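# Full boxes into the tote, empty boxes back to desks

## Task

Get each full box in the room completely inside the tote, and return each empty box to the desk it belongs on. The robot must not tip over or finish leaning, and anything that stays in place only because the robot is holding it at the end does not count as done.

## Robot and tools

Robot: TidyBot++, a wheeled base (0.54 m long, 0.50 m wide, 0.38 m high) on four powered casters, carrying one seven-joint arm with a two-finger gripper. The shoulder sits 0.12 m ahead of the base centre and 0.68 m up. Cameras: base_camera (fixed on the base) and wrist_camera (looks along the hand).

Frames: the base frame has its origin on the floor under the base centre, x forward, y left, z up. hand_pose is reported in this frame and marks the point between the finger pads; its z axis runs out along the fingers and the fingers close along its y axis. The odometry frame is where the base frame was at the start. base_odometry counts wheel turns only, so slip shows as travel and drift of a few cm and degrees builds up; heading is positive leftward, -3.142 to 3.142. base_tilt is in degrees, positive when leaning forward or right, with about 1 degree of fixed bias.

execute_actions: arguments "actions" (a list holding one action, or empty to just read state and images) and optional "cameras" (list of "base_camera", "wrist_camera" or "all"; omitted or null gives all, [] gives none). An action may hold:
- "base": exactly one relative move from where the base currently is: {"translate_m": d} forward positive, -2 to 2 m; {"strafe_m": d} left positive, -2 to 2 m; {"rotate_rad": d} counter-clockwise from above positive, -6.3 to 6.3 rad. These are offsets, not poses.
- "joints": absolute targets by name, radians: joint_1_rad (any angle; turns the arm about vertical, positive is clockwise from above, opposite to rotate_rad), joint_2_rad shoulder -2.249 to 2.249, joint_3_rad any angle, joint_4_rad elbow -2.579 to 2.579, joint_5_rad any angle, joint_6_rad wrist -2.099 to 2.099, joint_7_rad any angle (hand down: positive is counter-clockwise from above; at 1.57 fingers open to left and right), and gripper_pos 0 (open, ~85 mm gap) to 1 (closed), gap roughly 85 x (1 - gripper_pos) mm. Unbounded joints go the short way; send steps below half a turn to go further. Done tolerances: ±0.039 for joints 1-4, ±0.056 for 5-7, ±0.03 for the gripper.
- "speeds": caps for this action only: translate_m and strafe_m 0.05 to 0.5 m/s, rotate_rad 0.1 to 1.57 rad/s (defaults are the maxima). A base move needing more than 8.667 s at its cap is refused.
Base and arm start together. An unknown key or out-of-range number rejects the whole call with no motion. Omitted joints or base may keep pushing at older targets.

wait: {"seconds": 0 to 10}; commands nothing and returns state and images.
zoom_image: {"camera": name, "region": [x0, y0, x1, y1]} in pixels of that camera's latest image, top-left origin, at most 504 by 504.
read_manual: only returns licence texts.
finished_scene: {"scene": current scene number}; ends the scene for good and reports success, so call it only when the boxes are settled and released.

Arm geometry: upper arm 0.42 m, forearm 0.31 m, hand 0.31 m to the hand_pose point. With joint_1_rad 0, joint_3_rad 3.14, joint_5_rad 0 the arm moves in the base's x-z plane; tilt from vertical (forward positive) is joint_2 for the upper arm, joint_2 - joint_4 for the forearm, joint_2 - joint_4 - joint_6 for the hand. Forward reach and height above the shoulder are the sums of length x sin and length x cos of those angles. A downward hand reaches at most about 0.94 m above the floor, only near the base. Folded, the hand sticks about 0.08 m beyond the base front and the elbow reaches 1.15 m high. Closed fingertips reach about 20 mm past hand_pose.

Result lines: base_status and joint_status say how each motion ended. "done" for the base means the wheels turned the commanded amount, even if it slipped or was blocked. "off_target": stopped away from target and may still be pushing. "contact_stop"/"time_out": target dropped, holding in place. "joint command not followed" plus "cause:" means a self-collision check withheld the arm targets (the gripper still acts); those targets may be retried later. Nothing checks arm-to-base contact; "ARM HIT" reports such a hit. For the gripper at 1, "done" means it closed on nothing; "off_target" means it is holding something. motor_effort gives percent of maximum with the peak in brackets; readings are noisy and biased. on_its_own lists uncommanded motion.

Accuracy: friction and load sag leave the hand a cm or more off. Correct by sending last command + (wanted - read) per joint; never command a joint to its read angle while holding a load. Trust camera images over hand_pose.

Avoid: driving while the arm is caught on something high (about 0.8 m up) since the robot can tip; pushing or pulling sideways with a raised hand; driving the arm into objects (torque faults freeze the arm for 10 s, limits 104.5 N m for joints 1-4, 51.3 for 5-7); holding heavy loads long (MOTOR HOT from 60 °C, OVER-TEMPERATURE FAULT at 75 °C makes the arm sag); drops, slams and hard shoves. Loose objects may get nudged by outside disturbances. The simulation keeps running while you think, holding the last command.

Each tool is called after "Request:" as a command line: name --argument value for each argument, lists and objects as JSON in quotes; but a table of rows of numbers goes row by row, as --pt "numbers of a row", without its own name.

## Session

Request:
execute_actions --actions '[{"joints":{"joint_2_rad":-0.5,"joint_4_rad":-1.0,"joint_6_rad":-1.5}}]'

Request:
execute_actions --actions '[{"joints":{"joint_1_rad":1.6}}]' --cameras '["wrist_camera"]'

Request:
execute_actions --actions '[{"joints":{"joint_1_rad":3.15}}]' --cameras '["wrist_camera"]'

Request:
execute_actions --actions '[{"joints":{"joint_1_rad":4.7}}]' --cameras '["wrist_camera"]'

Scene clock: 2.73 s.
base_odometry: x=+0.000 y=+0.000 heading=+0.000 (m, m, rad; odometry frame)
base_tilt: forward=+0.1 right=+0.1 (deg)
base_status: not commanded
joint_positions: joint_1_rad=-0.047 joint_2_rad=-0.488 joint_3_rad=+3.180 joint_4_rad=-1.011 joint_5_rad=+0.009 joint_6_rad=-1.474 joint_7_rad=+1.558 gripper_pos=+0.000
joint_status: all done
motor_effort: joint_1_rad=+0(1) joint_2_rad=+3(7) joint_3_rad=-1(0) joint_4_rad=+14(21) joint_5_rad=-1(1) joint_6_rad=+7(7) joint_7_rad=+0(0) (%)
hand_pose: x=+0.3628 y=-0.0076 z=+1.1972 quat_wxyz=(-0.010, +0.841, -0.007, +0.541) (m; base frame)
pictures: base_camera, wrist_camera
Images, in order (width x height): base_camera 644x364, wrist_camera 644x476.

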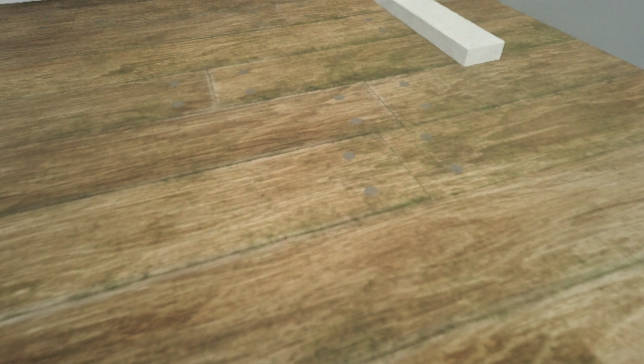

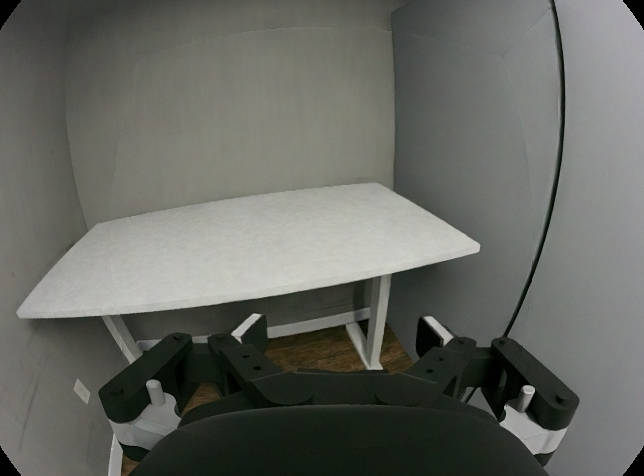

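Scene clock: 5.60 s.
base_odometry: x=+0.000 y=+0.000 heading=+0.000 (m, m, rad; odometry frame)
base_tilt: forward=+0.1 right=+0.1 (deg)
base_status: not commanded
joint_positions: joint_1_rad=+1.589 joint_2_rad=-0.488 joint_3_rad=+3.180 joint_4_rad=-1.011 joint_5_rad=+0.009 joint_6_rad=-1.474 joint_7_rad=+1.558 gripper_pos=+0.000
joint_status: all done
motor_effort: joint_1_rad=-1(1) joint_2_rad=+3(3) joint_3_rad=-1(1) joint_4_rad=+14(14) joint_5_rad=-1(2) joint_6_rad=+7(7) joint_7_rad=+0(0) (%)
hand_pose: x=+0.0955 y=-0.2428 z=+1.1972 quat_wxyz=(+0.388, +0.570, -0.618, +0.378) (m; base frame)
pictures: wrist_camera
Images, in order (width x height): wrist_camera 644x476.

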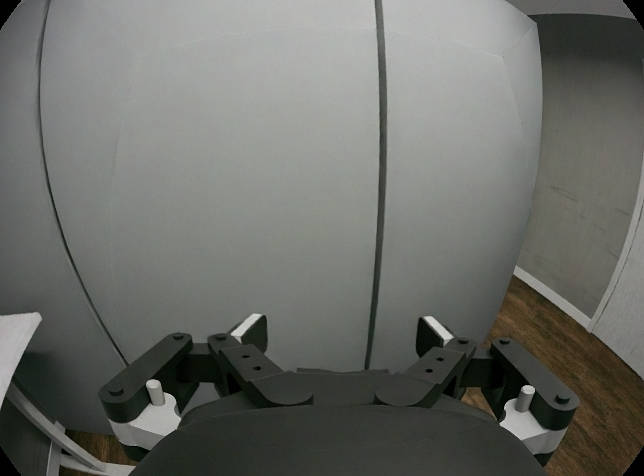

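Scene clock: 8.37 s.
base_odometry: x=+0.000 y=+0.000 heading=+0.000 (m, m, rad; odometry frame)
base_tilt: forward=+0.1 right=+0.1 (deg)
base_status: not commanded
joint_positions: joint_1_rad=+3.139 joint_2_rad=-0.488 joint_3_rad=+3.180 joint_4_rad=-1.011 joint_5_rad=+0.009 joint_6_rad=-1.474 joint_7_rad=+1.558 gripper_pos=+0.000
joint_status: all done
motor_effort: joint_1_rad=-1(1) joint_2_rad=+2(3) joint_3_rad=-1(1) joint_4_rad=+14(14) joint_5_rad=-1(1) joint_6_rad=+7(6) joint_7_rad=+0(1) (%)
hand_pose: x=-0.1242 y=+0.0184 z=+1.1972 quat_wxyz=(+0.542, -0.025, -0.840, -0.002) (m; base frame)
pictures: wrist_camera
Images, in order (width x height): wrist_camera 644x476.

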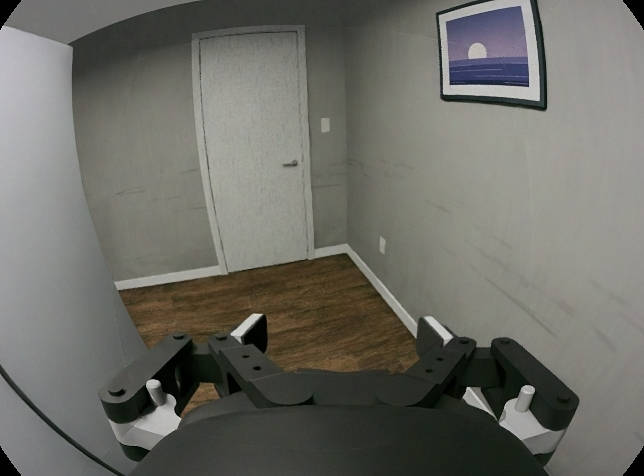

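Scene clock: 11.13 s.
base_odometry: x=+0.000 y=+0.000 heading=+0.000 (m, m, rad; odometry frame)
base_tilt: forward=+0.1 right=+0.1 (deg)
base_status: not commanded
joint_positions: joint_1_rad=+4.689 joint_2_rad=-0.488 joint_3_rad=+3.180 joint_4_rad=-1.011 joint_5_rad=+0.009 joint_6_rad=-1.474 joint_7_rad=+1.558 gripper_pos=+0.000
joint_status: all done
motor_effort: joint_1_rad=+0(1) joint_2_rad=+3(3) joint_3_rad=-1(1) joint_4_rad=+14(14) joint_5_rad=-1(1) joint_6_rad=+7(7) joint_7_rad=+0(0) (%)
hand_pose: x=+0.1323 y=+0.2435 z=+1.1972 quat_wxyz=(+0.386, -0.606, -0.583, -0.380) (m; base frame)
pictures: wrist_camera
Images, in order (width x height): wrist_camera 644x476.

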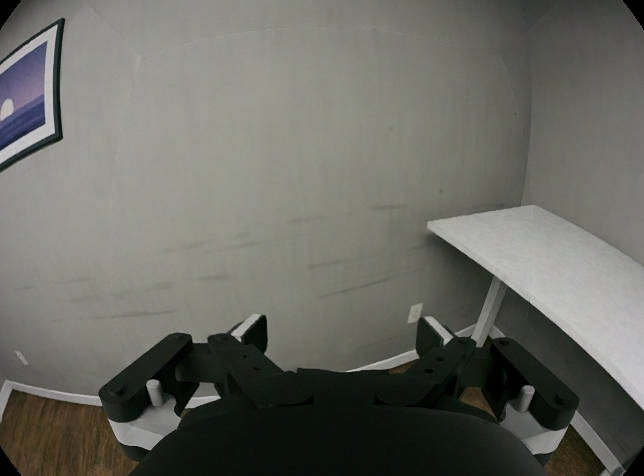

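Request:
execute_actions --actions '[{"base":{"rotate_rad":-1.25},"joints":{"joint_1_rad":6.283,"joint_3_rad":3.13,"joint_5_rad":-0.02,"joint_7_rad":1.59}}]' --cameras '[]'

Request:
execute_actions --actions '[{"base":{"strafe_m":-1.4}}]'

Scene clock: 14.63 s.
base_odometry: x=+0.000 y=+0.000 heading=-1.249 (m, m, rad; odometry frame)
base_tilt: forward=+0.1 right=+0.1 (deg)
base_status: done
joint_positions: joint_1_rad=+6.272 joint_2_rad=-0.491 joint_3_rad=+3.144 joint_4_rad=-1.011 joint_5_rad=+0.009 joint_6_rad=-1.474 joint_7_rad=+1.558 gripper_pos=+0.000
joint_status: all done
motor_effort: joint_1_rad=+0(0) joint_2_rad=+3(5) joint_3_rad=+0(1) joint_4_rad=+14(15) joint_5_rad=-1(1) joint_6_rad=+7(6) joint_7_rad=+0(0) (%)
hand_pose: x=+0.3607 y=+0.0003 z=+1.1978 quat_wxyz=(+0.002, -0.840, +0.004, -0.543) (m; base frame)
pictures: none
No camera images: the call's "cameras" was empty. Leave "cameras" out to get every camera's image.

Scene clock: 18.80 s.
base_odometry: x=-1.329 y=-0.440 heading=-1.250 (m, m, rad; odometry frame)
base_tilt: forward=+0.1 right=+0.1 (deg)
base_status: done
joint_positions: joint_1_rad=+6.272 joint_2_rad=-0.491 joint_3_rad=+3.136 joint_4_rad=-1.011 joint_5_rad=+0.007 joint_6_rad=-1.474 joint_7_rad=+1.558 gripper_pos=+0.000
joint_status: not commanded
motor_effort: joint_1_rad=+0(2) joint_2_rad=+4(5) joint_3_rad=-1(2) joint_4_rad=+14(14) joint_5_rad=-1(0) joint_6_rad=+7(6) joint_7_rad=-1(0) (%)
hand_pose: x=+0.3606 y=+0.0042 z=+1.1977 quat_wxyz=(+0.003, -0.840, +0.000, -0.543) (m; base frame)
pictures: base_camera, wrist_camera
Images, in order (width x height): base_camera 644x364, wrist_camera 644x476.

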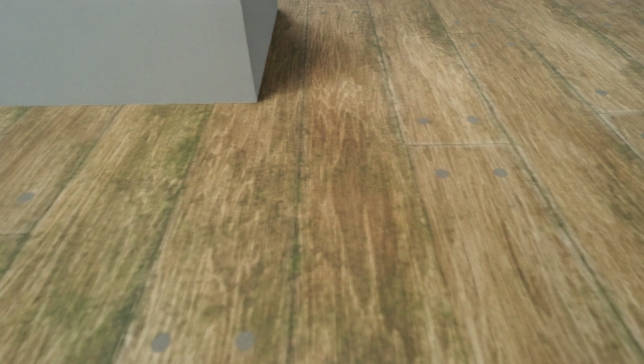

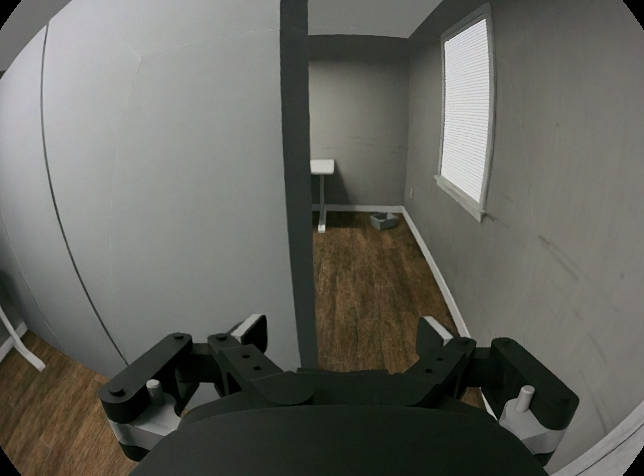

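Request:
execute_actions --actions '[{"base":{"strafe_m":-0.4}}]' --cameras '["base_camera"]'

Request:
execute_actions --actions '[{"base":{"translate_m":2.0},"joints":{"joint_1_rad":5.6}}]'

Request:
execute_actions --actions '[{"joints":{"joint_1_rad":4.4}}]' --cameras '["wrist_camera"]'

Scene clock: 21.53 s.
base_odometry: x=-1.709 y=-0.565 heading=-1.251 (m, m, rad; odometry frame)
base_tilt: forward=+0.1 right=+0.1 (deg)
base_status: done
joint_positions: joint_1_rad=+6.273 joint_2_rad=-0.491 joint_3_rad=+3.135 joint_4_rad=-1.011 joint_5_rad=+0.006 joint_6_rad=-1.474 joint_7_rad=+1.558 gripper_pos=+0.000
joint_status: not commanded
motor_effort: joint_1_rad=-1(1) joint_2_rad=+3(5) joint_3_rad=+0(3) joint_4_rad=+14(14) joint_5_rad=-1(3) joint_6_rad=+6(7) joint_7_rad=+0(0) (%)
hand_pose: x=+0.3605 y=+0.0050 z=+1.1977 quat_wxyz=(+0.004, -0.840, -0.001, -0.543) (m; base frame)
pictures: base_camera
Images, in order (width x height): base_camera 644x364.

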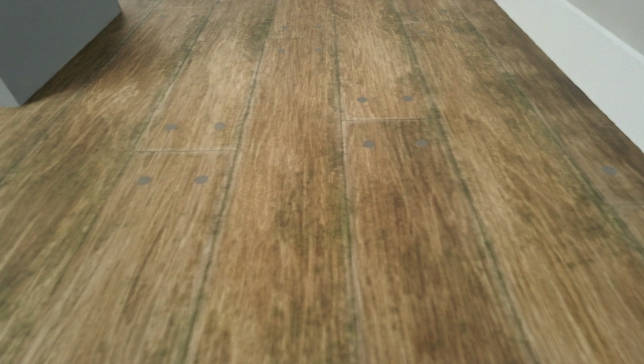

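Scene clock: 26.90 s.
base_odometry: x=-1.082 y=-2.465 heading=-1.251 (m, m, rad; odometry frame)
base_tilt: forward=+0.1 right=+0.1 (deg)
base_status: done
joint_positions: joint_1_rad=+5.611 joint_2_rad=-0.498 joint_3_rad=+3.135 joint_4_rad=-1.010 joint_5_rad=+0.006 joint_6_rad=-1.476 joint_7_rad=+1.558 gripper_pos=+0.000
joint_status: all done
motor_effort: joint_1_rad=+0(0) joint_2_rad=+4(6) joint_3_rad=+0(0) joint_4_rad=+14(15) joint_5_rad=-1(1) joint_6_rad=+7(7) joint_7_rad=+0(1) (%)
hand_pose: x=+0.3032 y=+0.1499 z=+1.1994 quat_wxyz=(+0.181, -0.792, -0.273, -0.515) (m; base frame)
pictures: base_camera, wrist_camera
Images, in order (width x height): base_camera 644x364, wrist_camera 644x476.

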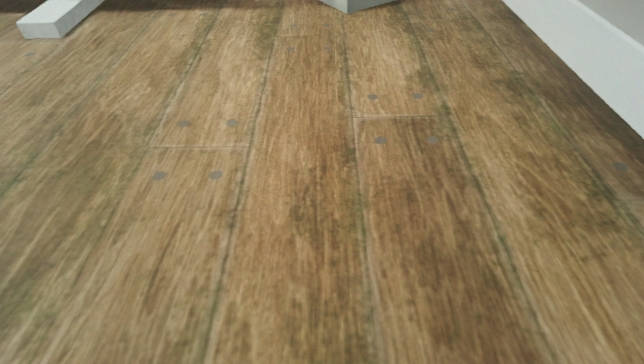

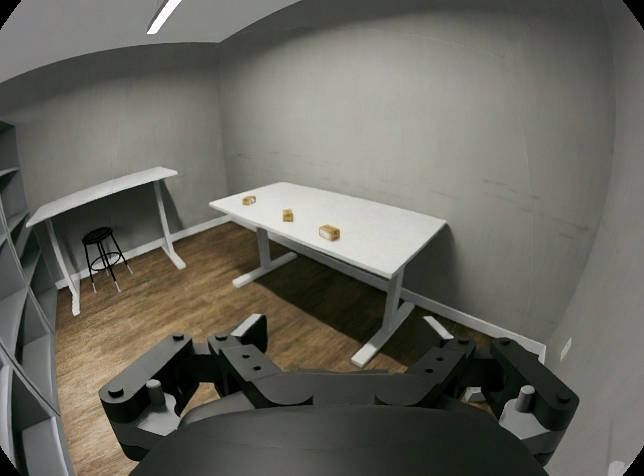

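Scene clock: 29.37 s.
base_odometry: x=-1.082 y=-2.465 heading=-1.251 (m, m, rad; odometry frame)
base_tilt: forward=+0.1 right=+0.1 (deg)
base_status: not commanded
joint_positions: joint_1_rad=+4.411 joint_2_rad=-0.498 joint_3_rad=+3.135 joint_4_rad=-1.010 joint_5_rad=+0.006 joint_6_rad=-1.476 joint_7_rad=+1.558 gripper_pos=+0.000
joint_status: all done
motor_effort: joint_1_rad=-1(1) joint_2_rad=+3(4) joint_3_rad=+0(0) joint_4_rad=+14(14) joint_5_rad=-1(1) joint_6_rad=+7(7) joint_7_rad=+0(0) (%)
hand_pose: x=+0.0461 y=+0.2261 z=+1.1994 quat_wxyz=(+0.440, -0.500, -0.673, -0.323) (m; base frame)
pictures: wrist_camera
Images, in order (width x height): wrist_camera 644x476.

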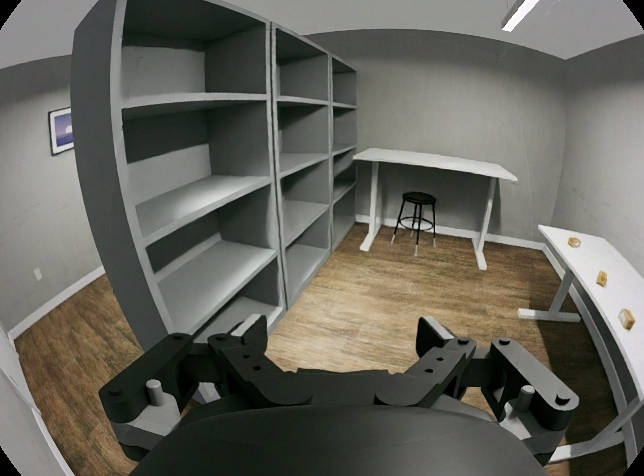

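Request:
execute_actions --actions '[{"base":{"strafe_m":1.0},"joints":{"joint_1_rad":6.29,"joint_2_rad":0.0,"joint_4_rad":-0.8,"joint_6_rad":-1.7}}]' --cameras '[]'

Request:
execute_actions --actions '[{"base":{"translate_m":0.55}}]'

Scene clock: 33.73 s.
base_odometry: x=-0.132 y=-2.151 heading=-1.251 (m, m, rad; odometry frame)
base_tilt: forward=+0.1 right=+0.1 (deg)
base_status: done
joint_positions: joint_1_rad=+6.280 joint_2_rad=-0.015 joint_3_rad=+3.134 joint_4_rad=-0.817 joint_5_rad=+0.006 joint_6_rad=-1.674 joint_7_rad=+1.558 gripper_pos=+0.000
joint_status: all done
motor_effort: joint_1_rad=+0(0) joint_2_rad=-15(16) joint_3_rad=-1(1) joint_4_rad=+16(16) joint_5_rad=-1(0) joint_6_rad=+4(6) joint_7_rad=+0(0) (%)
hand_pose: x=+0.5308 y=+0.0042 z=+1.0761 quat_wxyz=(+0.001, -0.945, +0.002, -0.327) (m; base frame)
pictures: none
No camera images: the call's "cameras" was empty. Leave "cameras" out to get every camera's image.

Scene clock: 36.20 s.
base_odometry: x=+0.041 y=-2.673 heading=-1.251 (m, m, rad; odometry frame)
base_tilt: forward=+0.1 right=+0.1 (deg)
base_status: done
joint_positions: joint_1_rad=+6.280 joint_2_rad=+0.002 joint_3_rad=+3.134 joint_4_rad=-0.813 joint_5_rad=+0.005 joint_6_rad=-1.677 joint_7_rad=+1.558 gripper_pos=+0.000
joint_status: not commanded
motor_effort: joint_1_rad=+0(1) joint_2_rad=-16(18) joint_3_rad=-1(2) joint_4_rad=+16(18) joint_5_rad=-1(1) joint_6_rad=+4(5) joint_7_rad=+0(0) (%)
hand_pose: x=+0.5369 y=+0.0041 z=+1.0702 quat_wxyz=(+0.001, -0.948, +0.002, -0.319) (m; base frame)
pictures: base_camera, wrist_camera
Images, in order (width x height): base_camera 644x364, wrist_camera 644x476.

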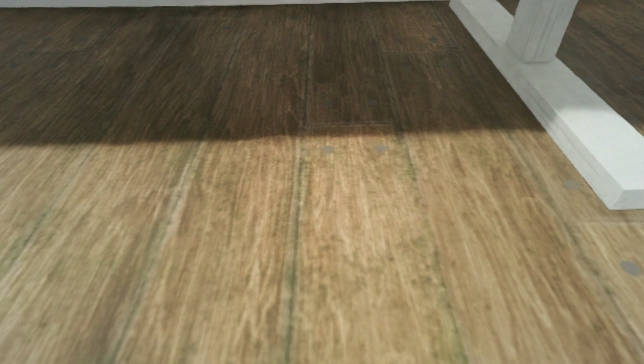

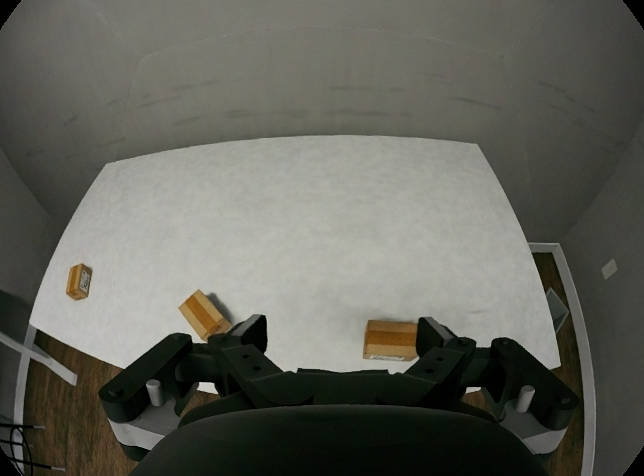

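Request:
execute_actions --actions '[{"base":{"strafe_m":-0.1},"joints":{"joint_2_rad":0.382,"joint_4_rad":-0.859,"joint_6_rad":-1.92}}]' --cameras '["wrist_camera"]'

Scene clock: 38.43 s.
base_odometry: x=-0.054 y=-2.705 heading=-1.250 (m, m, rad; odometry frame)
base_tilt: forward=+0.1 right=+0.1 (deg)
base_status: done
joint_positions: joint_1_rad=+6.288 joint_2_rad=+0.387 joint_3_rad=+3.133 joint_4_rad=-0.852 joint_5_rad=+0.005 joint_6_rad=-1.894 joint_7_rad=+1.558 gripper_pos=+0.000
joint_status: all done
motor_effort: joint_1_rad=-1(2) joint_2_rad=-28(33) joint_3_rad=-1(2) joint_4_rad=+17(18) joint_5_rad=-1(0) joint_6_rad=-1(4) joint_7_rad=+0(0) (%)
hand_pose: x=+0.5775 y=+0.0006 z=+0.8627 quat_wxyz=(-0.001, -1.000, +0.006, -0.004) (m; base frame)
pictures: wrist_camera
Images, in order (width x height): wrist_camera 644x476.

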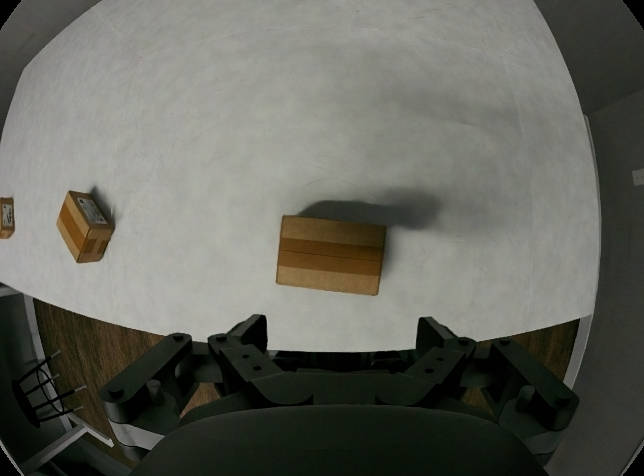

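Request:
execute_actions --actions '[{"base":{"translate_m":0.025},"joints":{"joint_7_rad":3.05}}]' --cameras '[]'

Request:
execute_actions --actions '[{"base":{"strafe_m":0.01}}]' --cameras '["wrist_camera"]'

Scene clock: 41.13 s.
base_odometry: x=-0.046 y=-2.729 heading=-1.251 (m, m, rad; odometry frame)
base_tilt: forward=+0.1 right=+0.1 (deg)
base_status: done
joint_positions: joint_1_rad=+6.288 joint_2_rad=+0.388 joint_3_rad=+3.133 joint_4_rad=-0.852 joint_5_rad=+0.005 joint_6_rad=-1.897 joint_7_rad=+3.025 gripper_pos=+0.000
joint_status: all done
motor_effort: joint_1_rad=-1(2) joint_2_rad=-28(32) joint_3_rad=-1(2) joint_4_rad=+17(18) joint_5_rad=-1(2) joint_6_rad=-1(0) joint_7_rad=+0(0) (%)
hand_pose: x=+0.5769 y=+0.0006 z=+0.8623 quat_wxyz=(-0.002, -0.747, -0.665, -0.002) (m; base frame)
pictures: none
No camera images: the call's "cameras" was empty. Leave "cameras" out to get every camera's image.

Scene clock: 41.73 s.
base_odometry: x=-0.037 y=-2.726 heading=-1.251 (m, m, rad; odometry frame)
base_tilt: forward=+0.1 right=+0.1 (deg)
base_status: done
joint_positions: joint_1_rad=+6.288 joint_2_rad=+0.388 joint_3_rad=+3.133 joint_4_rad=-0.852 joint_5_rad=+0.005 joint_6_rad=-1.897 joint_7_rad=+3.025 gripper_pos=+0.000
joint_status: not commanded
motor_effort: joint_1_rad=+0(4) joint_2_rad=-28(30) joint_3_rad=-1(4) joint_4_rad=+17(17) joint_5_rad=-1(2) joint_6_rad=-1(0) joint_7_rad=+0(0) (%)
hand_pose: x=+0.5768 y=+0.0011 z=+0.8623 quat_wxyz=(-0.002, -0.746, -0.666, -0.002) (m; base frame)
pictures: wrist_camera
Images, in order (width x height): wrist_camera 644x476.

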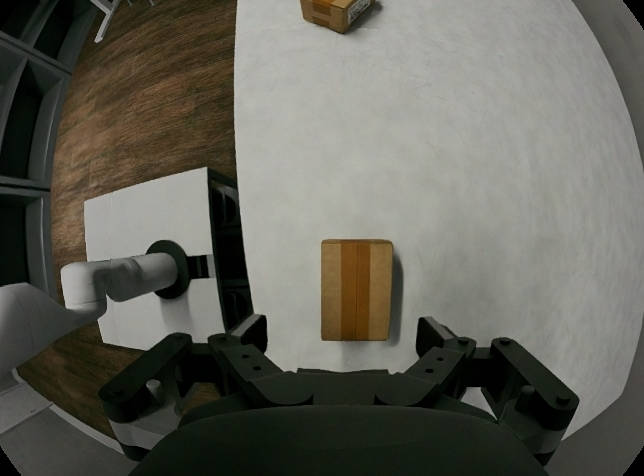

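Request:
execute_actions --actions '[{"base":{"translate_m":0.011},"joints":{"joint_2_rad":0.345,"joint_4_rad":-1.085,"joint_6_rad":-1.695}}]' --cameras '["wrist_camera"]'

Scene clock: 43.73 s.
base_odometry: x=-0.033 y=-2.736 heading=-1.251 (m, m, rad; odometry frame)
base_tilt: forward=+0.1 right=+0.1 (deg)
base_status: done
joint_positions: joint_1_rad=+6.288 joint_2_rad=+0.364 joint_3_rad=+3.133 joint_4_rad=-1.073 joint_5_rad=+0.005 joint_6_rad=-1.719 joint_7_rad=+3.025 gripper_pos=+0.000
joint_status: all done
motor_effort: joint_1_rad=-1(3) joint_2_rad=-28(30) joint_3_rad=-1(3) joint_4_rad=+17(18) joint_5_rad=-1(2) joint_6_rad=-1(1) joint_7_rad=+0(0) (%)
hand_pose: x=+0.5759 y=+0.0012 z=+0.8057 quat_wxyz=(+0.004, -0.746, -0.666, +0.006) (m; base frame)
pictures: wrist_camera
Images, in order (width x height): wrist_camera 644x476.

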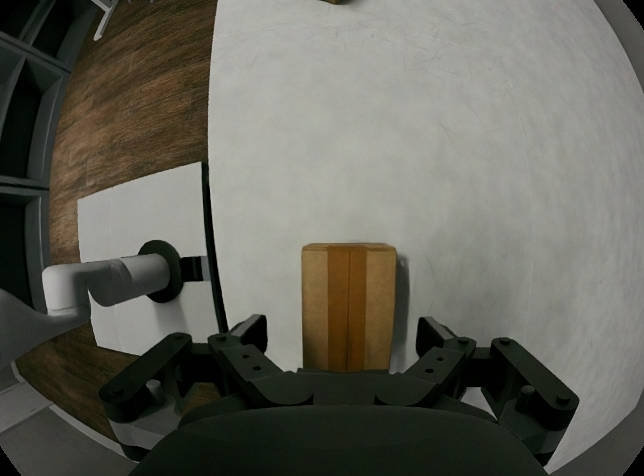

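Request:
execute_actions --actions '[{"joints":{"joint_2_rad":0.335,"joint_4_rad":-1.25,"joint_6_rad":-1.535}}]' --cameras '["wrist_camera"]'

Request:
execute_actions --actions '[{"joints":{"gripper_pos":1.0}}]' --cameras '[]'

Request:
execute_actions --actions '[{"joints":{"joint_2_rad":0.345,"joint_4_rad":-1.065,"joint_6_rad":-1.74}}]' --cameras '["wrist_camera"]'

Scene clock: 45.70 s.
base_odometry: x=-0.033 y=-2.736 heading=-1.251 (m, m, rad; odometry frame)
base_tilt: forward=+0.1 right=+0.1 (deg)
base_status: not commanded
joint_positions: joint_1_rad=+6.288 joint_2_rad=+0.351 joint_3_rad=+3.133 joint_4_rad=-1.239 joint_5_rad=+0.005 joint_6_rad=-1.560 joint_7_rad=+3.025 gripper_pos=+0.000
joint_status: all done
motor_effort: joint_1_rad=-1(1) joint_2_rad=-28(29) joint_3_rad=-1(1) joint_4_rad=+18(18) joint_5_rad=-1(1) joint_6_rad=-1(1) joint_7_rad=+0(0) (%)
hand_pose: x=+0.5755 y=+0.0014 z=+0.7596 quat_wxyz=(+0.002, -0.746, -0.666, +0.004) (m; base frame)
pictures: wrist_camera
Images, in order (width x height): wrist_camera 644x476.

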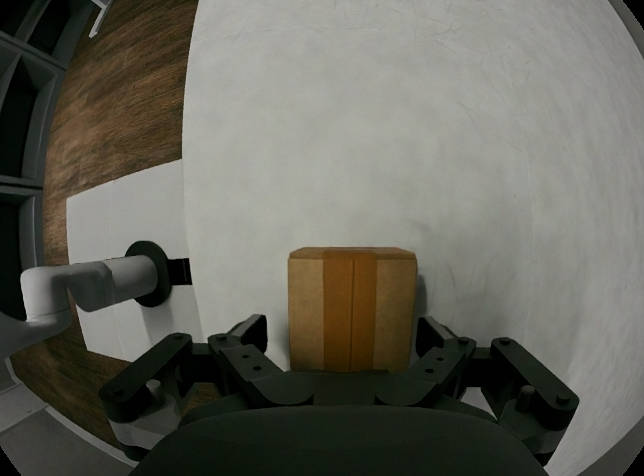

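Scene clock: 46.80 s.
base_odometry: x=-0.033 y=-2.736 heading=-1.251 (m, m, rad; odometry frame)
base_tilt: forward=+0.1 right=+0.1 (deg)
base_status: not commanded
joint_positions: joint_1_rad=+6.288 joint_2_rad=+0.346 joint_3_rad=+3.133 joint_4_rad=-1.239 joint_5_rad=+0.005 joint_6_rad=-1.559 joint_7_rad=+3.025 gripper_pos=+0.352
joint_status: gripper_pos off_target (ended at +0.352, target +1.000)
motor_effort: joint_1_rad=-1(1) joint_2_rad=-27(29) joint_3_rad=-1(1) joint_4_rad=+17(18) joint_5_rad=-1(1) joint_6_rad=+0(0) joint_7_rad=+0(0) (%)
hand_pose: x=+0.5752 y=+0.0014 z=+0.7620 quat_wxyz=(+0.000, -0.746, -0.666, +0.001) (m; base frame)
pictures: none
No camera images: the call's "cameras" was empty. Leave "cameras" out to get every camera's image.

Scene clock: 47.93 s.
base_odometry: x=-0.033 y=-2.736 heading=-1.251 (m, m, rad; odometry frame)
base_tilt: forward=+0.1 right=+0.1 (deg)
base_status: not commanded
joint_positions: joint_1_rad=+6.288 joint_2_rad=+0.346 joint_3_rad=+3.133 joint_4_rad=-1.077 joint_5_rad=+0.005 joint_6_rad=-1.716 joint_7_rad=+3.025 gripper_pos=+0.352
joint_status: all done
motor_effort: joint_1_rad=-1(0) joint_2_rad=-29(30) joint_3_rad=-1(1) joint_4_rad=+18(19) joint_5_rad=-1(1) joint_6_rad=-1(0) joint_7_rad=+0(0) (%)
hand_pose: x=+0.5732 y=+0.0012 z=+0.8125 quat_wxyz=(-0.001, -0.746, -0.666, +0.000) (m; base frame)
pictures: wrist_camera
Images, in order (width x height): wrist_camera 644x476.

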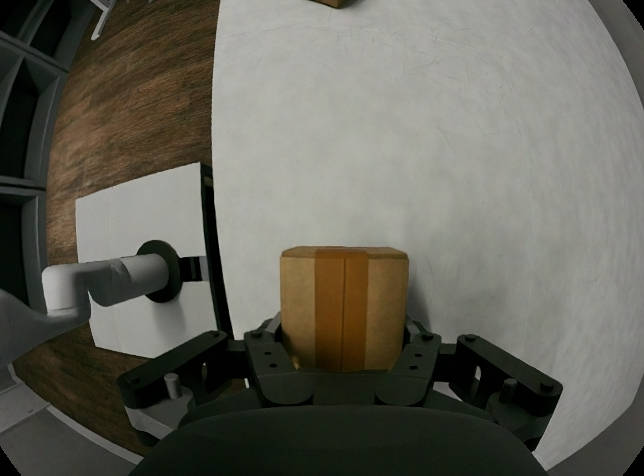

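Request:
execute_actions --actions '[{"joints":{"joint_2_rad":0.246,"joint_4_rad":-1.13,"joint_6_rad":-0.60}}]' --cameras '[]'

Request:
execute_actions --actions '[]' --cameras '[]'

Scene clock: 50.07 s.
base_odometry: x=-0.033 y=-2.736 heading=-1.251 (m, m, rad; odometry frame)
base_tilt: forward=+0.1 right=+0.1 (deg)
base_status: not commanded
joint_positions: joint_1_rad=+6.288 joint_2_rad=+0.256 joint_3_rad=+3.133 joint_4_rad=-1.119 joint_5_rad=+0.005 joint_6_rad=-0.606 joint_7_rad=+3.025 gripper_pos=+0.352
joint_status: all done
motor_effort: joint_1_rad=+0(1) joint_2_rad=-30(30) joint_3_rad=-1(1) joint_4_rad=+23(23) joint_5_rad=-1(1) joint_6_rad=+7(8) joint_7_rad=+0(0) (%)
hand_pose: x=+0.8192 y=+0.0025 z=+1.0260 quat_wxyz=(-0.365, -0.623, -0.557, -0.410) (m; base frame)
pictures: none
No camera images: the call's "cameras" was empty. Leave "cameras" out to get every camera's image.

Scene clock: 50.07 s.
base_odometry: x=-0.033 y=-2.736 heading=-1.251 (m, m, rad; odometry frame)
base_tilt: forward=+0.1 right=+0.1 (deg)
base_status: not commanded
joint_positions: joint_1_rad=+6.288 joint_2_rad=+0.256 joint_3_rad=+3.133 joint_4_rad=-1.119 joint_5_rad=+0.005 joint_6_rad=-0.606 joint_7_rad=+3.025 gripper_pos=+0.352
joint_status: all done
motor_effort: joint_1_rad=+0(1) joint_2_rad=-30(30) joint_3_rad=-1(1) joint_4_rad=+23(23) joint_5_rad=-1(1) joint_6_rad=+7(8) joint_7_rad=+0(0) (%)
hand_pose: x=+0.8192 y=+0.0025 z=+1.0260 quat_wxyz=(-0.365, -0.623, -0.557, -0.410) (m; base frame)
pictures: none
No camera images: the call's "cameras" was empty. Leave "cameras" out to get every camera's image.

Request:
execute_actions --actions '[{"joints":{"joint_2_rad":0.345,"joint_4_rad":-1.065,"joint_6_rad":-1.74}}]' --cameras '[]'

Request:
execute_actions --actions '[{"joints":{"joint_2_rad":0.345,"joint_4_rad":-1.243,"joint_6_rad":-1.54}}]' --cameras '[]'

Scene clock: 52.40 s.
base_odometry: x=-0.033 y=-2.736 heading=-1.251 (m, m, rad; odometry frame)
base_tilt: forward=+0.1 right=+0.1 (deg)
base_status: not commanded
joint_positions: joint_1_rad=+6.288 joint_2_rad=+0.333 joint_3_rad=+3.133 joint_4_rad=-1.081 joint_5_rad=+0.005 joint_6_rad=-1.734 joint_7_rad=+3.025 gripper_pos=+0.352
joint_status: all done
motor_effort: joint_1_rad=+0(0) joint_2_rad=-28(29) joint_3_rad=-1(1) joint_4_rad=+18(23) joint_5_rad=-1(1) joint_6_rad=-1(7) joint_7_rad=+0(0) (%)
hand_pose: x=+0.5649 y=+0.0012 z=+0.8174 quat_wxyz=(+0.002, -0.746, -0.666, +0.003) (m; base frame)
pictures: none
No camera images: the call's "cameras" was empty. Leave "cameras" out to get every camera's image.

Scene clock: 53.53 s.
base_odometry: x=-0.033 y=-2.736 heading=-1.251 (m, m, rad; odometry frame)
base_tilt: forward=+0.1 right=+0.1 (deg)
base_status: not commanded
joint_positions: joint_1_rad=+6.288 joint_2_rad=+0.337 joint_3_rad=+3.133 joint_4_rad=-1.233 joint_5_rad=+0.005 joint_6_rad=-1.564 joint_7_rad=+3.025 gripper_pos=+0.352
joint_status: all done
motor_effort: joint_1_rad=-1(1) joint_2_rad=-28(29) joint_3_rad=-1(1) joint_4_rad=+18(18) joint_5_rad=-1(1) joint_6_rad=-1(1) joint_7_rad=+0(1) (%)
hand_pose: x=+0.5748 y=+0.0014 z=+0.7678 quat_wxyz=(-0.003, -0.746, -0.666, -0.002) (m; base frame)
pictures: none
No camera images: the call's "cameras" was empty. Leave "cameras" out to get every camera's image.

Request:
execute_actions --actions '[{"joints":{"joint_4_rad":-1.257,"joint_6_rad":-1.525}}]' --cameras '[]'

Request:
execute_actions --actions '[{"joints":{"gripper_pos":0.0}}]' --cameras '[]'

Request:
execute_actions --actions '[{"joints":{"joint_2_rad":0.382,"joint_4_rad":-0.85,"joint_6_rad":-1.92}}]' --cameras '[]'

Request:
execute_actions --actions '[{"base":{"strafe_m":0.36},"joints":{"joint_7_rad":1.55}}]' --cameras '["wrist_camera"]'

Scene clock: 54.67 s.
base_odometry: x=-0.033 y=-2.736 heading=-1.251 (m, m, rad; odometry frame)
base_tilt: forward=+0.1 right=+0.1 (deg)
base_status: not commanded
joint_positions: joint_1_rad=+6.288 joint_2_rad=+0.337 joint_3_rad=+3.133 joint_4_rad=-1.245 joint_5_rad=+0.005 joint_6_rad=-1.550 joint_7_rad=+3.025 gripper_pos=+0.352
joint_status: all done
motor_effort: joint_1_rad=-1(0) joint_2_rad=-28(29) joint_3_rad=-1(1) joint_4_rad=+18(19) joint_5_rad=-1(1) joint_6_rad=-1(1) joint_7_rad=+0(0) (%)
hand_pose: x=+0.5753 y=+0.0014 z=+0.7639 quat_wxyz=(-0.004, -0.746, -0.666, -0.003) (m; base frame)
pictures: none
No camera images: the call's "cameras" was empty. Leave "cameras" out to get every camera's image.

Scene clock: 55.77 s.
base_odometry: x=-0.033 y=-2.736 heading=-1.251 (m, m, rad; odometry frame)
base_tilt: forward=+0.1 right=+0.1 (deg)
base_status: not commanded
joint_positions: joint_1_rad=+6.288 joint_2_rad=+0.337 joint_3_rad=+3.133 joint_4_rad=-1.245 joint_5_rad=+0.005 joint_6_rad=-1.550 joint_7_rad=+3.025 gripper_pos=+0.000
joint_status: all done
motor_effort: joint_1_rad=-1(0) joint_2_rad=-28(28) joint_3_rad=-1(1) joint_4_rad=+17(18) joint_5_rad=-1(1) joint_6_rad=+0(0) joint_7_rad=+0(0) (%)
hand_pose: x=+0.5753 y=+0.0014 z=+0.7639 quat_wxyz=(-0.004, -0.746, -0.666, -0.003) (m; base frame)
pictures: none
No camera images: the call's "cameras" was empty. Leave "cameras" out to get every camera's image.

Scene clock: 57.57 s.
base_odometry: x=-0.033 y=-2.736 heading=-1.251 (m, m, rad; odometry frame)
base_tilt: forward=+0.1 right=+0.1 (deg)
base_status: not commanded
joint_positions: joint_1_rad=+6.288 joint_2_rad=+0.365 joint_3_rad=+3.133 joint_4_rad=-0.863 joint_5_rad=+0.005 joint_6_rad=-1.896 joint_7_rad=+3.025 gripper_pos=+0.000
joint_status: all done
motor_effort: joint_1_rad=+0(1) joint_2_rad=-28(29) joint_3_rad=-1(1) joint_4_rad=+17(18) joint_5_rad=-1(1) joint_6_rad=+0(0) joint_7_rad=+0(0) (%)
hand_pose: x=+0.5706 y=+0.0010 z=+0.8695 quat_wxyz=(-0.006, -0.746, -0.666, -0.006) (m; base frame)
pictures: none
No camera images: the call's "cameras" was empty. Leave "cameras" out to get every camera's image.

Scene clock: 59.63 s.
base_odometry: x=+0.309 y=-2.623 heading=-1.251 (m, m, rad; odometry frame)
base_tilt: forward=+0.1 right=+0.1 (deg)
base_status: done
joint_positions: joint_1_rad=+6.285 joint_2_rad=+0.366 joint_3_rad=+3.132 joint_4_rad=-0.863 joint_5_rad=+0.004 joint_6_rad=-1.896 joint_7_rad=+1.575 gripper_pos=+0.000
joint_status: all done
motor_effort: joint_1_rad=+0(3) joint_2_rad=-28(29) joint_3_rad=-1(3) joint_4_rad=+17(17) joint_5_rad=-1(2) joint_6_rad=+0(1) joint_7_rad=+0(1) (%)
hand_pose: x=+0.5708 y=+0.0028 z=+0.8690 quat_wxyz=(+0.000, -1.000, -0.005, -0.008) (m; base frame)
pictures: wrist_camera
Images, in order (width x height): wrist_camera 644x476.

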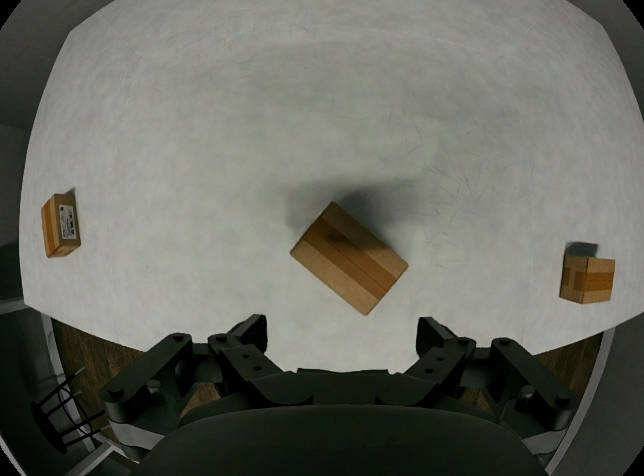

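Request:
execute_actions --actions '[{"base":{"translate_m":0.033},"joints":{"joint_7_rad":2.47}}]' --cameras '[]'

Request:
execute_actions --actions '[{"joints":{"joint_2_rad":0.345,"joint_4_rad":-1.085,"joint_6_rad":-1.695}}]' --cameras '["wrist_camera"]'

Scene clock: 61.40 s.
base_odometry: x=+0.319 y=-2.654 heading=-1.251 (m, m, rad; odometry frame)
base_tilt: forward=+0.1 right=+0.1 (deg)
base_status: done
joint_positions: joint_1_rad=+6.285 joint_2_rad=+0.380 joint_3_rad=+3.132 joint_4_rad=-0.862 joint_5_rad=+0.004 joint_6_rad=-1.898 joint_7_rad=+2.445 gripper_pos=+0.000
joint_status: all done
motor_effort: joint_1_rad=+0(2) joint_2_rad=-28(32) joint_3_rad=-1(2) joint_4_rad=+17(18) joint_5_rad=-1(2) joint_6_rad=+0(0) joint_7_rad=+0(0) (%)
hand_pose: x=+0.5731 y=+0.0027 z=+0.8629 quat_wxyz=(-0.001, -0.905, -0.426, -0.001) (m; base frame)
pictures: none
No camera images: the call's "cameras" was empty. Leave "cameras" out to get every camera's image.

Scene clock: 62.87 s.
base_odometry: x=+0.319 y=-2.654 heading=-1.251 (m, m, rad; odometry frame)
base_tilt: forward=+0.1 right=+0.1 (deg)
base_status: not commanded
joint_positions: joint_1_rad=+6.285 joint_2_rad=+0.362 joint_3_rad=+3.132 joint_4_rad=-1.073 joint_5_rad=+0.004 joint_6_rad=-1.719 joint_7_rad=+2.445 gripper_pos=+0.000
joint_status: all done
motor_effort: joint_1_rad=+0(0) joint_2_rad=-28(29) joint_3_rad=-1(1) joint_4_rad=+17(18) joint_5_rad=-1(1) joint_6_rad=-1(1) joint_7_rad=+0(0) (%)
hand_pose: x=+0.5754 y=+0.0029 z=+0.8064 quat_wxyz=(+0.002, -0.904, -0.427, +0.006) (m; base frame)
pictures: wrist_camera
Images, in order (width x height): wrist_camera 644x476.

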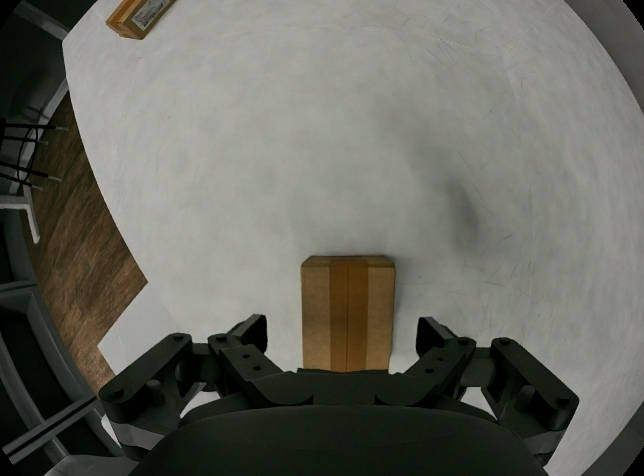

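Request:
execute_actions --actions '[{"joints":{"joint_2_rad":0.335,"joint_4_rad":-1.25,"joint_6_rad":-1.535}}]' --cameras '[]'

Request:
execute_actions --actions '[{"joints":{"gripper_pos":1.0}}]' --cameras '[]'

Request:
execute_actions --actions '[{"joints":{"joint_2_rad":0.345,"joint_4_rad":-1.065,"joint_6_rad":-1.74}}]' --cameras '["wrist_camera"]'

Request:
execute_actions --actions '[{"joints":{"joint_2_rad":0.246,"joint_4_rad":-1.13,"joint_6_rad":-0.60}}]' --cameras '[]'

Scene clock: 64.63 s.
base_odometry: x=+0.319 y=-2.654 heading=-1.251 (m, m, rad; odometry frame)
base_tilt: forward=+0.1 right=+0.1 (deg)
base_status: not commanded
joint_positions: joint_1_rad=+6.285 joint_2_rad=+0.351 joint_3_rad=+3.132 joint_4_rad=-1.239 joint_5_rad=+0.004 joint_6_rad=-1.560 joint_7_rad=+2.445 gripper_pos=+0.000
joint_status: all done
motor_effort: joint_1_rad=-1(1) joint_2_rad=-28(30) joint_3_rad=-1(1) joint_4_rad=+17(18) joint_5_rad=-1(1) joint_6_rad=-1(0) joint_7_rad=-1(0) (%)
hand_pose: x=+0.5755 y=+0.0031 z=+0.7596 quat_wxyz=(+0.001, -0.904, -0.427, +0.004) (m; base frame)
pictures: none
No camera images: the call's "cameras" was empty. Leave "cameras" out to get every camera's image.

Scene clock: 65.73 s.
base_odometry: x=+0.319 y=-2.654 heading=-1.251 (m, m, rad; odometry frame)
base_tilt: forward=+0.1 right=+0.1 (deg)
base_status: not commanded
joint_positions: joint_1_rad=+6.285 joint_2_rad=+0.346 joint_3_rad=+3.132 joint_4_rad=-1.239 joint_5_rad=+0.004 joint_6_rad=-1.559 joint_7_rad=+2.445 gripper_pos=+0.353
joint_status: gripper_pos off_target (ended at +0.353, target +1.000)
motor_effort: joint_1_rad=+0(0) joint_2_rad=-28(29) joint_3_rad=-1(1) joint_4_rad=+18(18) joint_5_rad=-1(1) joint_6_rad=-1(0) joint_7_rad=-1(1) (%)
hand_pose: x=+0.5751 y=+0.0031 z=+0.7621 quat_wxyz=(+0.000, -0.904, -0.427, +0.001) (m; base frame)
pictures: none
No camera images: the call's "cameras" was empty. Leave "cameras" out to get every camera's image.

Scene clock: 66.87 s.
base_odometry: x=+0.319 y=-2.654 heading=-1.251 (m, m, rad; odometry frame)
base_tilt: forward=+0.1 right=+0.1 (deg)
base_status: not commanded
joint_positions: joint_1_rad=+6.285 joint_2_rad=+0.346 joint_3_rad=+3.132 joint_4_rad=-1.077 joint_5_rad=+0.004 joint_6_rad=-1.716 joint_7_rad=+2.445 gripper_pos=+0.353
joint_status: all done
motor_effort: joint_1_rad=-1(0) joint_2_rad=-28(29) joint_3_rad=-1(1) joint_4_rad=+18(19) joint_5_rad=-1(2) joint_6_rad=-1(0) joint_7_rad=+0(0) (%)
hand_pose: x=+0.5731 y=+0.0030 z=+0.8127 quat_wxyz=(-0.001, -0.904, -0.427, -0.001) (m; base frame)
pictures: wrist_camera
Images, in order (width x height): wrist_camera 644x476.

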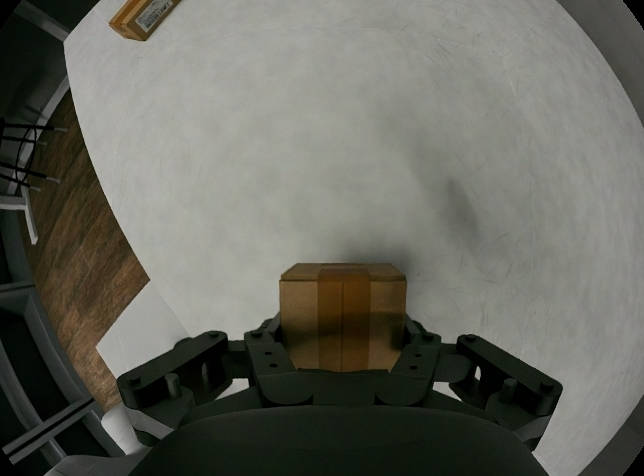

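Scene clock: 68.57 s.
base_odometry: x=+0.319 y=-2.654 heading=-1.251 (m, m, rad; odometry frame)
base_tilt: forward=+0.1 right=+0.1 (deg)
base_status: not commanded
joint_positions: joint_1_rad=+6.285 joint_2_rad=+0.256 joint_3_rad=+3.132 joint_4_rad=-1.119 joint_5_rad=+0.004 joint_6_rad=-0.606 joint_7_rad=+2.445 gripper_pos=+0.353
joint_status: all done
motor_effort: joint_1_rad=-1(1) joint_2_rad=-30(30) joint_3_rad=-1(1) joint_4_rad=+23(24) joint_5_rad=-1(1) joint_6_rad=+7(7) joint_7_rad=+0(0) (%)
hand_pose: x=+0.8191 y=+0.0051 z=+1.0262 quat_wxyz=(-0.231, -0.756, -0.357, -0.497) (m; base frame)
pictures: none
No camera images: the call's "cameras" was empty. Leave "cameras" out to get every camera's image.

Same as the first. Put back, go to the third.

Request:
execute_actions --actions '[{"joints":{"joint_2_rad":0.345,"joint_4_rad":-1.065,"joint_6_rad":-1.74}}]' --cameras '[]'

Request:
execute_actions --actions '[{"joints":{"joint_2_rad":0.345,"joint_4_rad":-1.257,"joint_6_rad":-1.525}}]' --cameras '[]'

Request:
execute_actions --actions '[{"joints":{"gripper_pos":0.0}}]' --cameras '[]'

Request:
execute_actions --actions '[{"joints":{"joint_2_rad":0.382,"joint_4_rad":-0.85,"joint_6_rad":-1.92}}]' --cameras '[]'

Request:
execute_actions --actions '[{"base":{"strafe_m":0.48},"joints":{"joint_7_rad":1.55}}]'

Scene clock: 70.87 s.
base_odometry: x=+0.319 y=-2.654 heading=-1.251 (m, m, rad; odometry frame)
base_tilt: forward=+0.1 right=+0.1 (deg)
base_status: not commanded
joint_positions: joint_1_rad=+6.285 joint_2_rad=+0.333 joint_3_rad=+3.132 joint_4_rad=-1.080 joint_5_rad=+0.004 joint_6_rad=-1.734 joint_7_rad=+2.445 gripper_pos=+0.353
joint_status: all done
motor_effort: joint_1_rad=+0(0) joint_2_rad=-28(30) joint_3_rad=-1(1) joint_4_rad=+17(23) joint_5_rad=-1(1) joint_6_rad=+0(6) joint_7_rad=-1(0) (%)
hand_pose: x=+0.5650 y=+0.0029 z=+0.8174 quat_wxyz=(+0.001, -0.904, -0.427, +0.003) (m; base frame)
pictures: none
No camera images: the call's "cameras" was empty. Leave "cameras" out to get every camera's image.

Scene clock: 72.03 s.
base_odometry: x=+0.319 y=-2.654 heading=-1.251 (m, m, rad; odometry frame)
base_tilt: forward=+0.1 right=+0.1 (deg)
base_status: not commanded
joint_positions: joint_1_rad=+6.285 joint_2_rad=+0.337 joint_3_rad=+3.132 joint_4_rad=-1.247 joint_5_rad=+0.004 joint_6_rad=-1.549 joint_7_rad=+2.445 gripper_pos=+0.353
joint_status: all done
motor_effort: joint_1_rad=-1(0) joint_2_rad=-28(29) joint_3_rad=-1(1) joint_4_rad=+18(18) joint_5_rad=-1(1) joint_6_rad=-1(1) joint_7_rad=+0(0) (%)
hand_pose: x=+0.5751 y=+0.0031 z=+0.7635 quat_wxyz=(-0.002, -0.904, -0.427, -0.004) (m; base frame)
pictures: none
No camera images: the call's "cameras" was empty. Leave "cameras" out to get every camera's image.

Scene clock: 73.13 s.
base_odometry: x=+0.319 y=-2.654 heading=-1.251 (m, m, rad; odometry frame)
base_tilt: forward=+0.1 right=+0.1 (deg)
base_status: not commanded
joint_positions: joint_1_rad=+6.285 joint_2_rad=+0.337 joint_3_rad=+3.132 joint_4_rad=-1.247 joint_5_rad=+0.004 joint_6_rad=-1.549 joint_7_rad=+2.445 gripper_pos=+0.000
joint_status: all done
motor_effort: joint_1_rad=+0(1) joint_2_rad=-28(28) joint_3_rad=-1(1) joint_4_rad=+17(18) joint_5_rad=-1(1) joint_6_rad=-1(1) joint_7_rad=-1(0) (%)
hand_pose: x=+0.5751 y=+0.0031 z=+0.7635 quat_wxyz=(-0.002, -0.904, -0.427, -0.004) (m; base frame)
pictures: none
No camera images: the call's "cameras" was empty. Leave "cameras" out to get every camera's image.

Scene clock: 74.93 s.
base_odometry: x=+0.319 y=-2.654 heading=-1.251 (m, m, rad; odometry frame)
base_tilt: forward=+0.1 right=+0.1 (deg)
base_status: not commanded
joint_positions: joint_1_rad=+6.285 joint_2_rad=+0.365 joint_3_rad=+3.132 joint_4_rad=-0.863 joint_5_rad=+0.004 joint_6_rad=-1.896 joint_7_rad=+2.445 gripper_pos=+0.000
joint_status: all done
motor_effort: joint_1_rad=+0(1) joint_2_rad=-28(30) joint_3_rad=-1(1) joint_4_rad=+17(19) joint_5_rad=-1(1) joint_6_rad=+0(0) joint_7_rad=+0(0) (%)
hand_pose: x=+0.5706 y=+0.0027 z=+0.8695 quat_wxyz=(-0.004, -0.905, -0.426, -0.008) (m; base frame)
pictures: none
No camera images: the call's "cameras" was empty. Leave "cameras" out to get every camera's image.

Scene clock: 77.27 s.
base_odometry: x=+0.775 y=-2.504 heading=-1.252 (m, m, rad; odometry frame)
base_tilt: forward=+0.1 right=+0.1 (deg)
base_status: done
joint_positions: joint_1_rad=+6.284 joint_2_rad=+0.366 joint_3_rad=+3.131 joint_4_rad=-0.863 joint_5_rad=+0.004 joint_6_rad=-1.896 joint_7_rad=+1.575 gripper_pos=+0.000
joint_status: all done
motor_effort: joint_1_rad=+0(4) joint_2_rad=-28(29) joint_3_rad=-1(3) joint_4_rad=+17(17) joint_5_rad=-1(2) joint_6_rad=-1(0) joint_7_rad=+0(0) (%)
hand_pose: x=+0.5708 y=+0.0033 z=+0.8690 quat_wxyz=(+0.000, -1.000, -0.006, -0.008) (m; base frame)
pictures: base_camera, wrist_camera
Images, in order (width x height): base_camera 644x364, wrist_camera 644x476.

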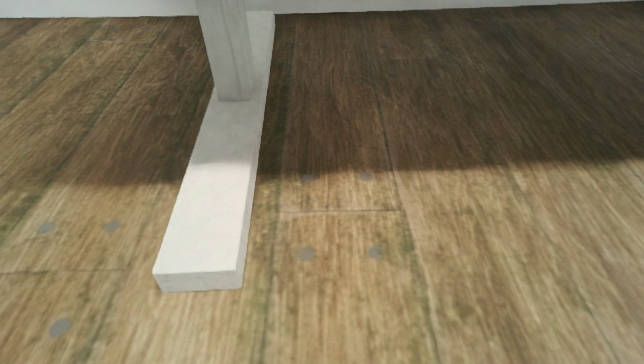

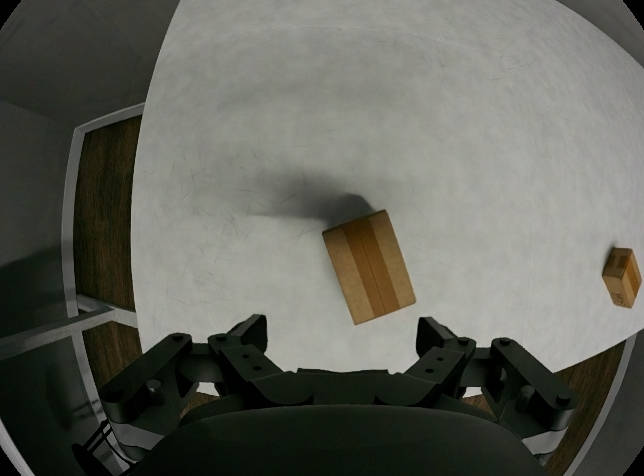

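Request:
execute_actions --actions '[{"base":{"translate_m":0.023},"joints":{"joint_7_rad":1.95}}]' --cameras '[]'

Request:
execute_actions --actions '[{"base":{"strafe_m":-0.02},"joints":{"joint_2_rad":0.345,"joint_4_rad":-1.085,"joint_6_rad":-1.695}}]' --cameras '["wrist_camera"]'

Scene clock: 78.73 s.
base_odometry: x=+0.783 y=-2.525 heading=-1.251 (m, m, rad; odometry frame)
base_tilt: forward=+0.1 right=+0.1 (deg)
base_status: done
joint_positions: joint_1_rad=+6.284 joint_2_rad=+0.378 joint_3_rad=+3.131 joint_4_rad=-0.862 joint_5_rad=+0.004 joint_6_rad=-1.897 joint_7_rad=+1.925 gripper_pos=+0.000
joint_status: all done
motor_effort: joint_1_rad=+0(0) joint_2_rad=-28(31) joint_3_rad=-1(2) joint_4_rad=+17(18) joint_5_rad=-1(2) joint_6_rad=-1(0) joint_7_rad=+0(0) (%)
hand_pose: x=+0.5728 y=+0.0032 z=+0.8637 quat_wxyz=(+0.000, -0.984, -0.180, -0.002) (m; base frame)
pictures: none
No camera images: the call's "cameras" was empty. Leave "cameras" out to get every camera's image.

Scene clock: 80.00 s.
base_odometry: x=+0.764 y=-2.532 heading=-1.251 (m, m, rad; odometry frame)
base_tilt: forward=+0.1 right=+0.1 (deg)
base_status: done
joint_positions: joint_1_rad=+6.292 joint_2_rad=+0.363 joint_3_rad=+3.131 joint_4_rad=-1.073 joint_5_rad=+0.004 joint_6_rad=-1.719 joint_7_rad=+1.925 gripper_pos=+0.000
joint_status: all done
motor_effort: joint_1_rad=+0(4) joint_2_rad=-28(30) joint_3_rad=-1(3) joint_4_rad=+17(18) joint_5_rad=-1(0) joint_6_rad=-1(1) joint_7_rad=+0(0) (%)
hand_pose: x=+0.5755 y=+0.0000 z=+0.8060 quat_wxyz=(+0.001, -0.984, -0.176, +0.007) (m; base frame)
pictures: wrist_camera
Images, in order (width x height): wrist_camera 644x476.

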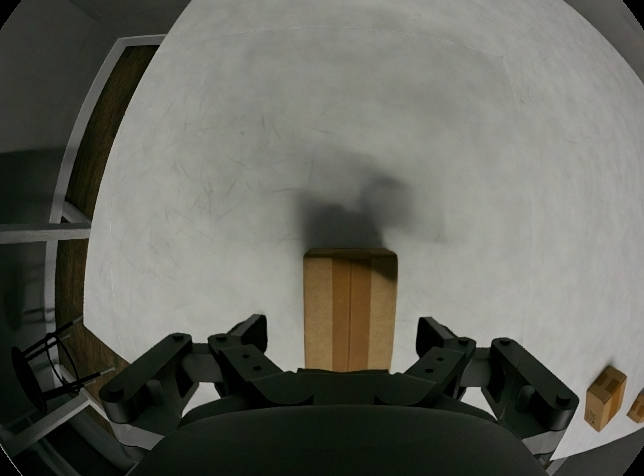

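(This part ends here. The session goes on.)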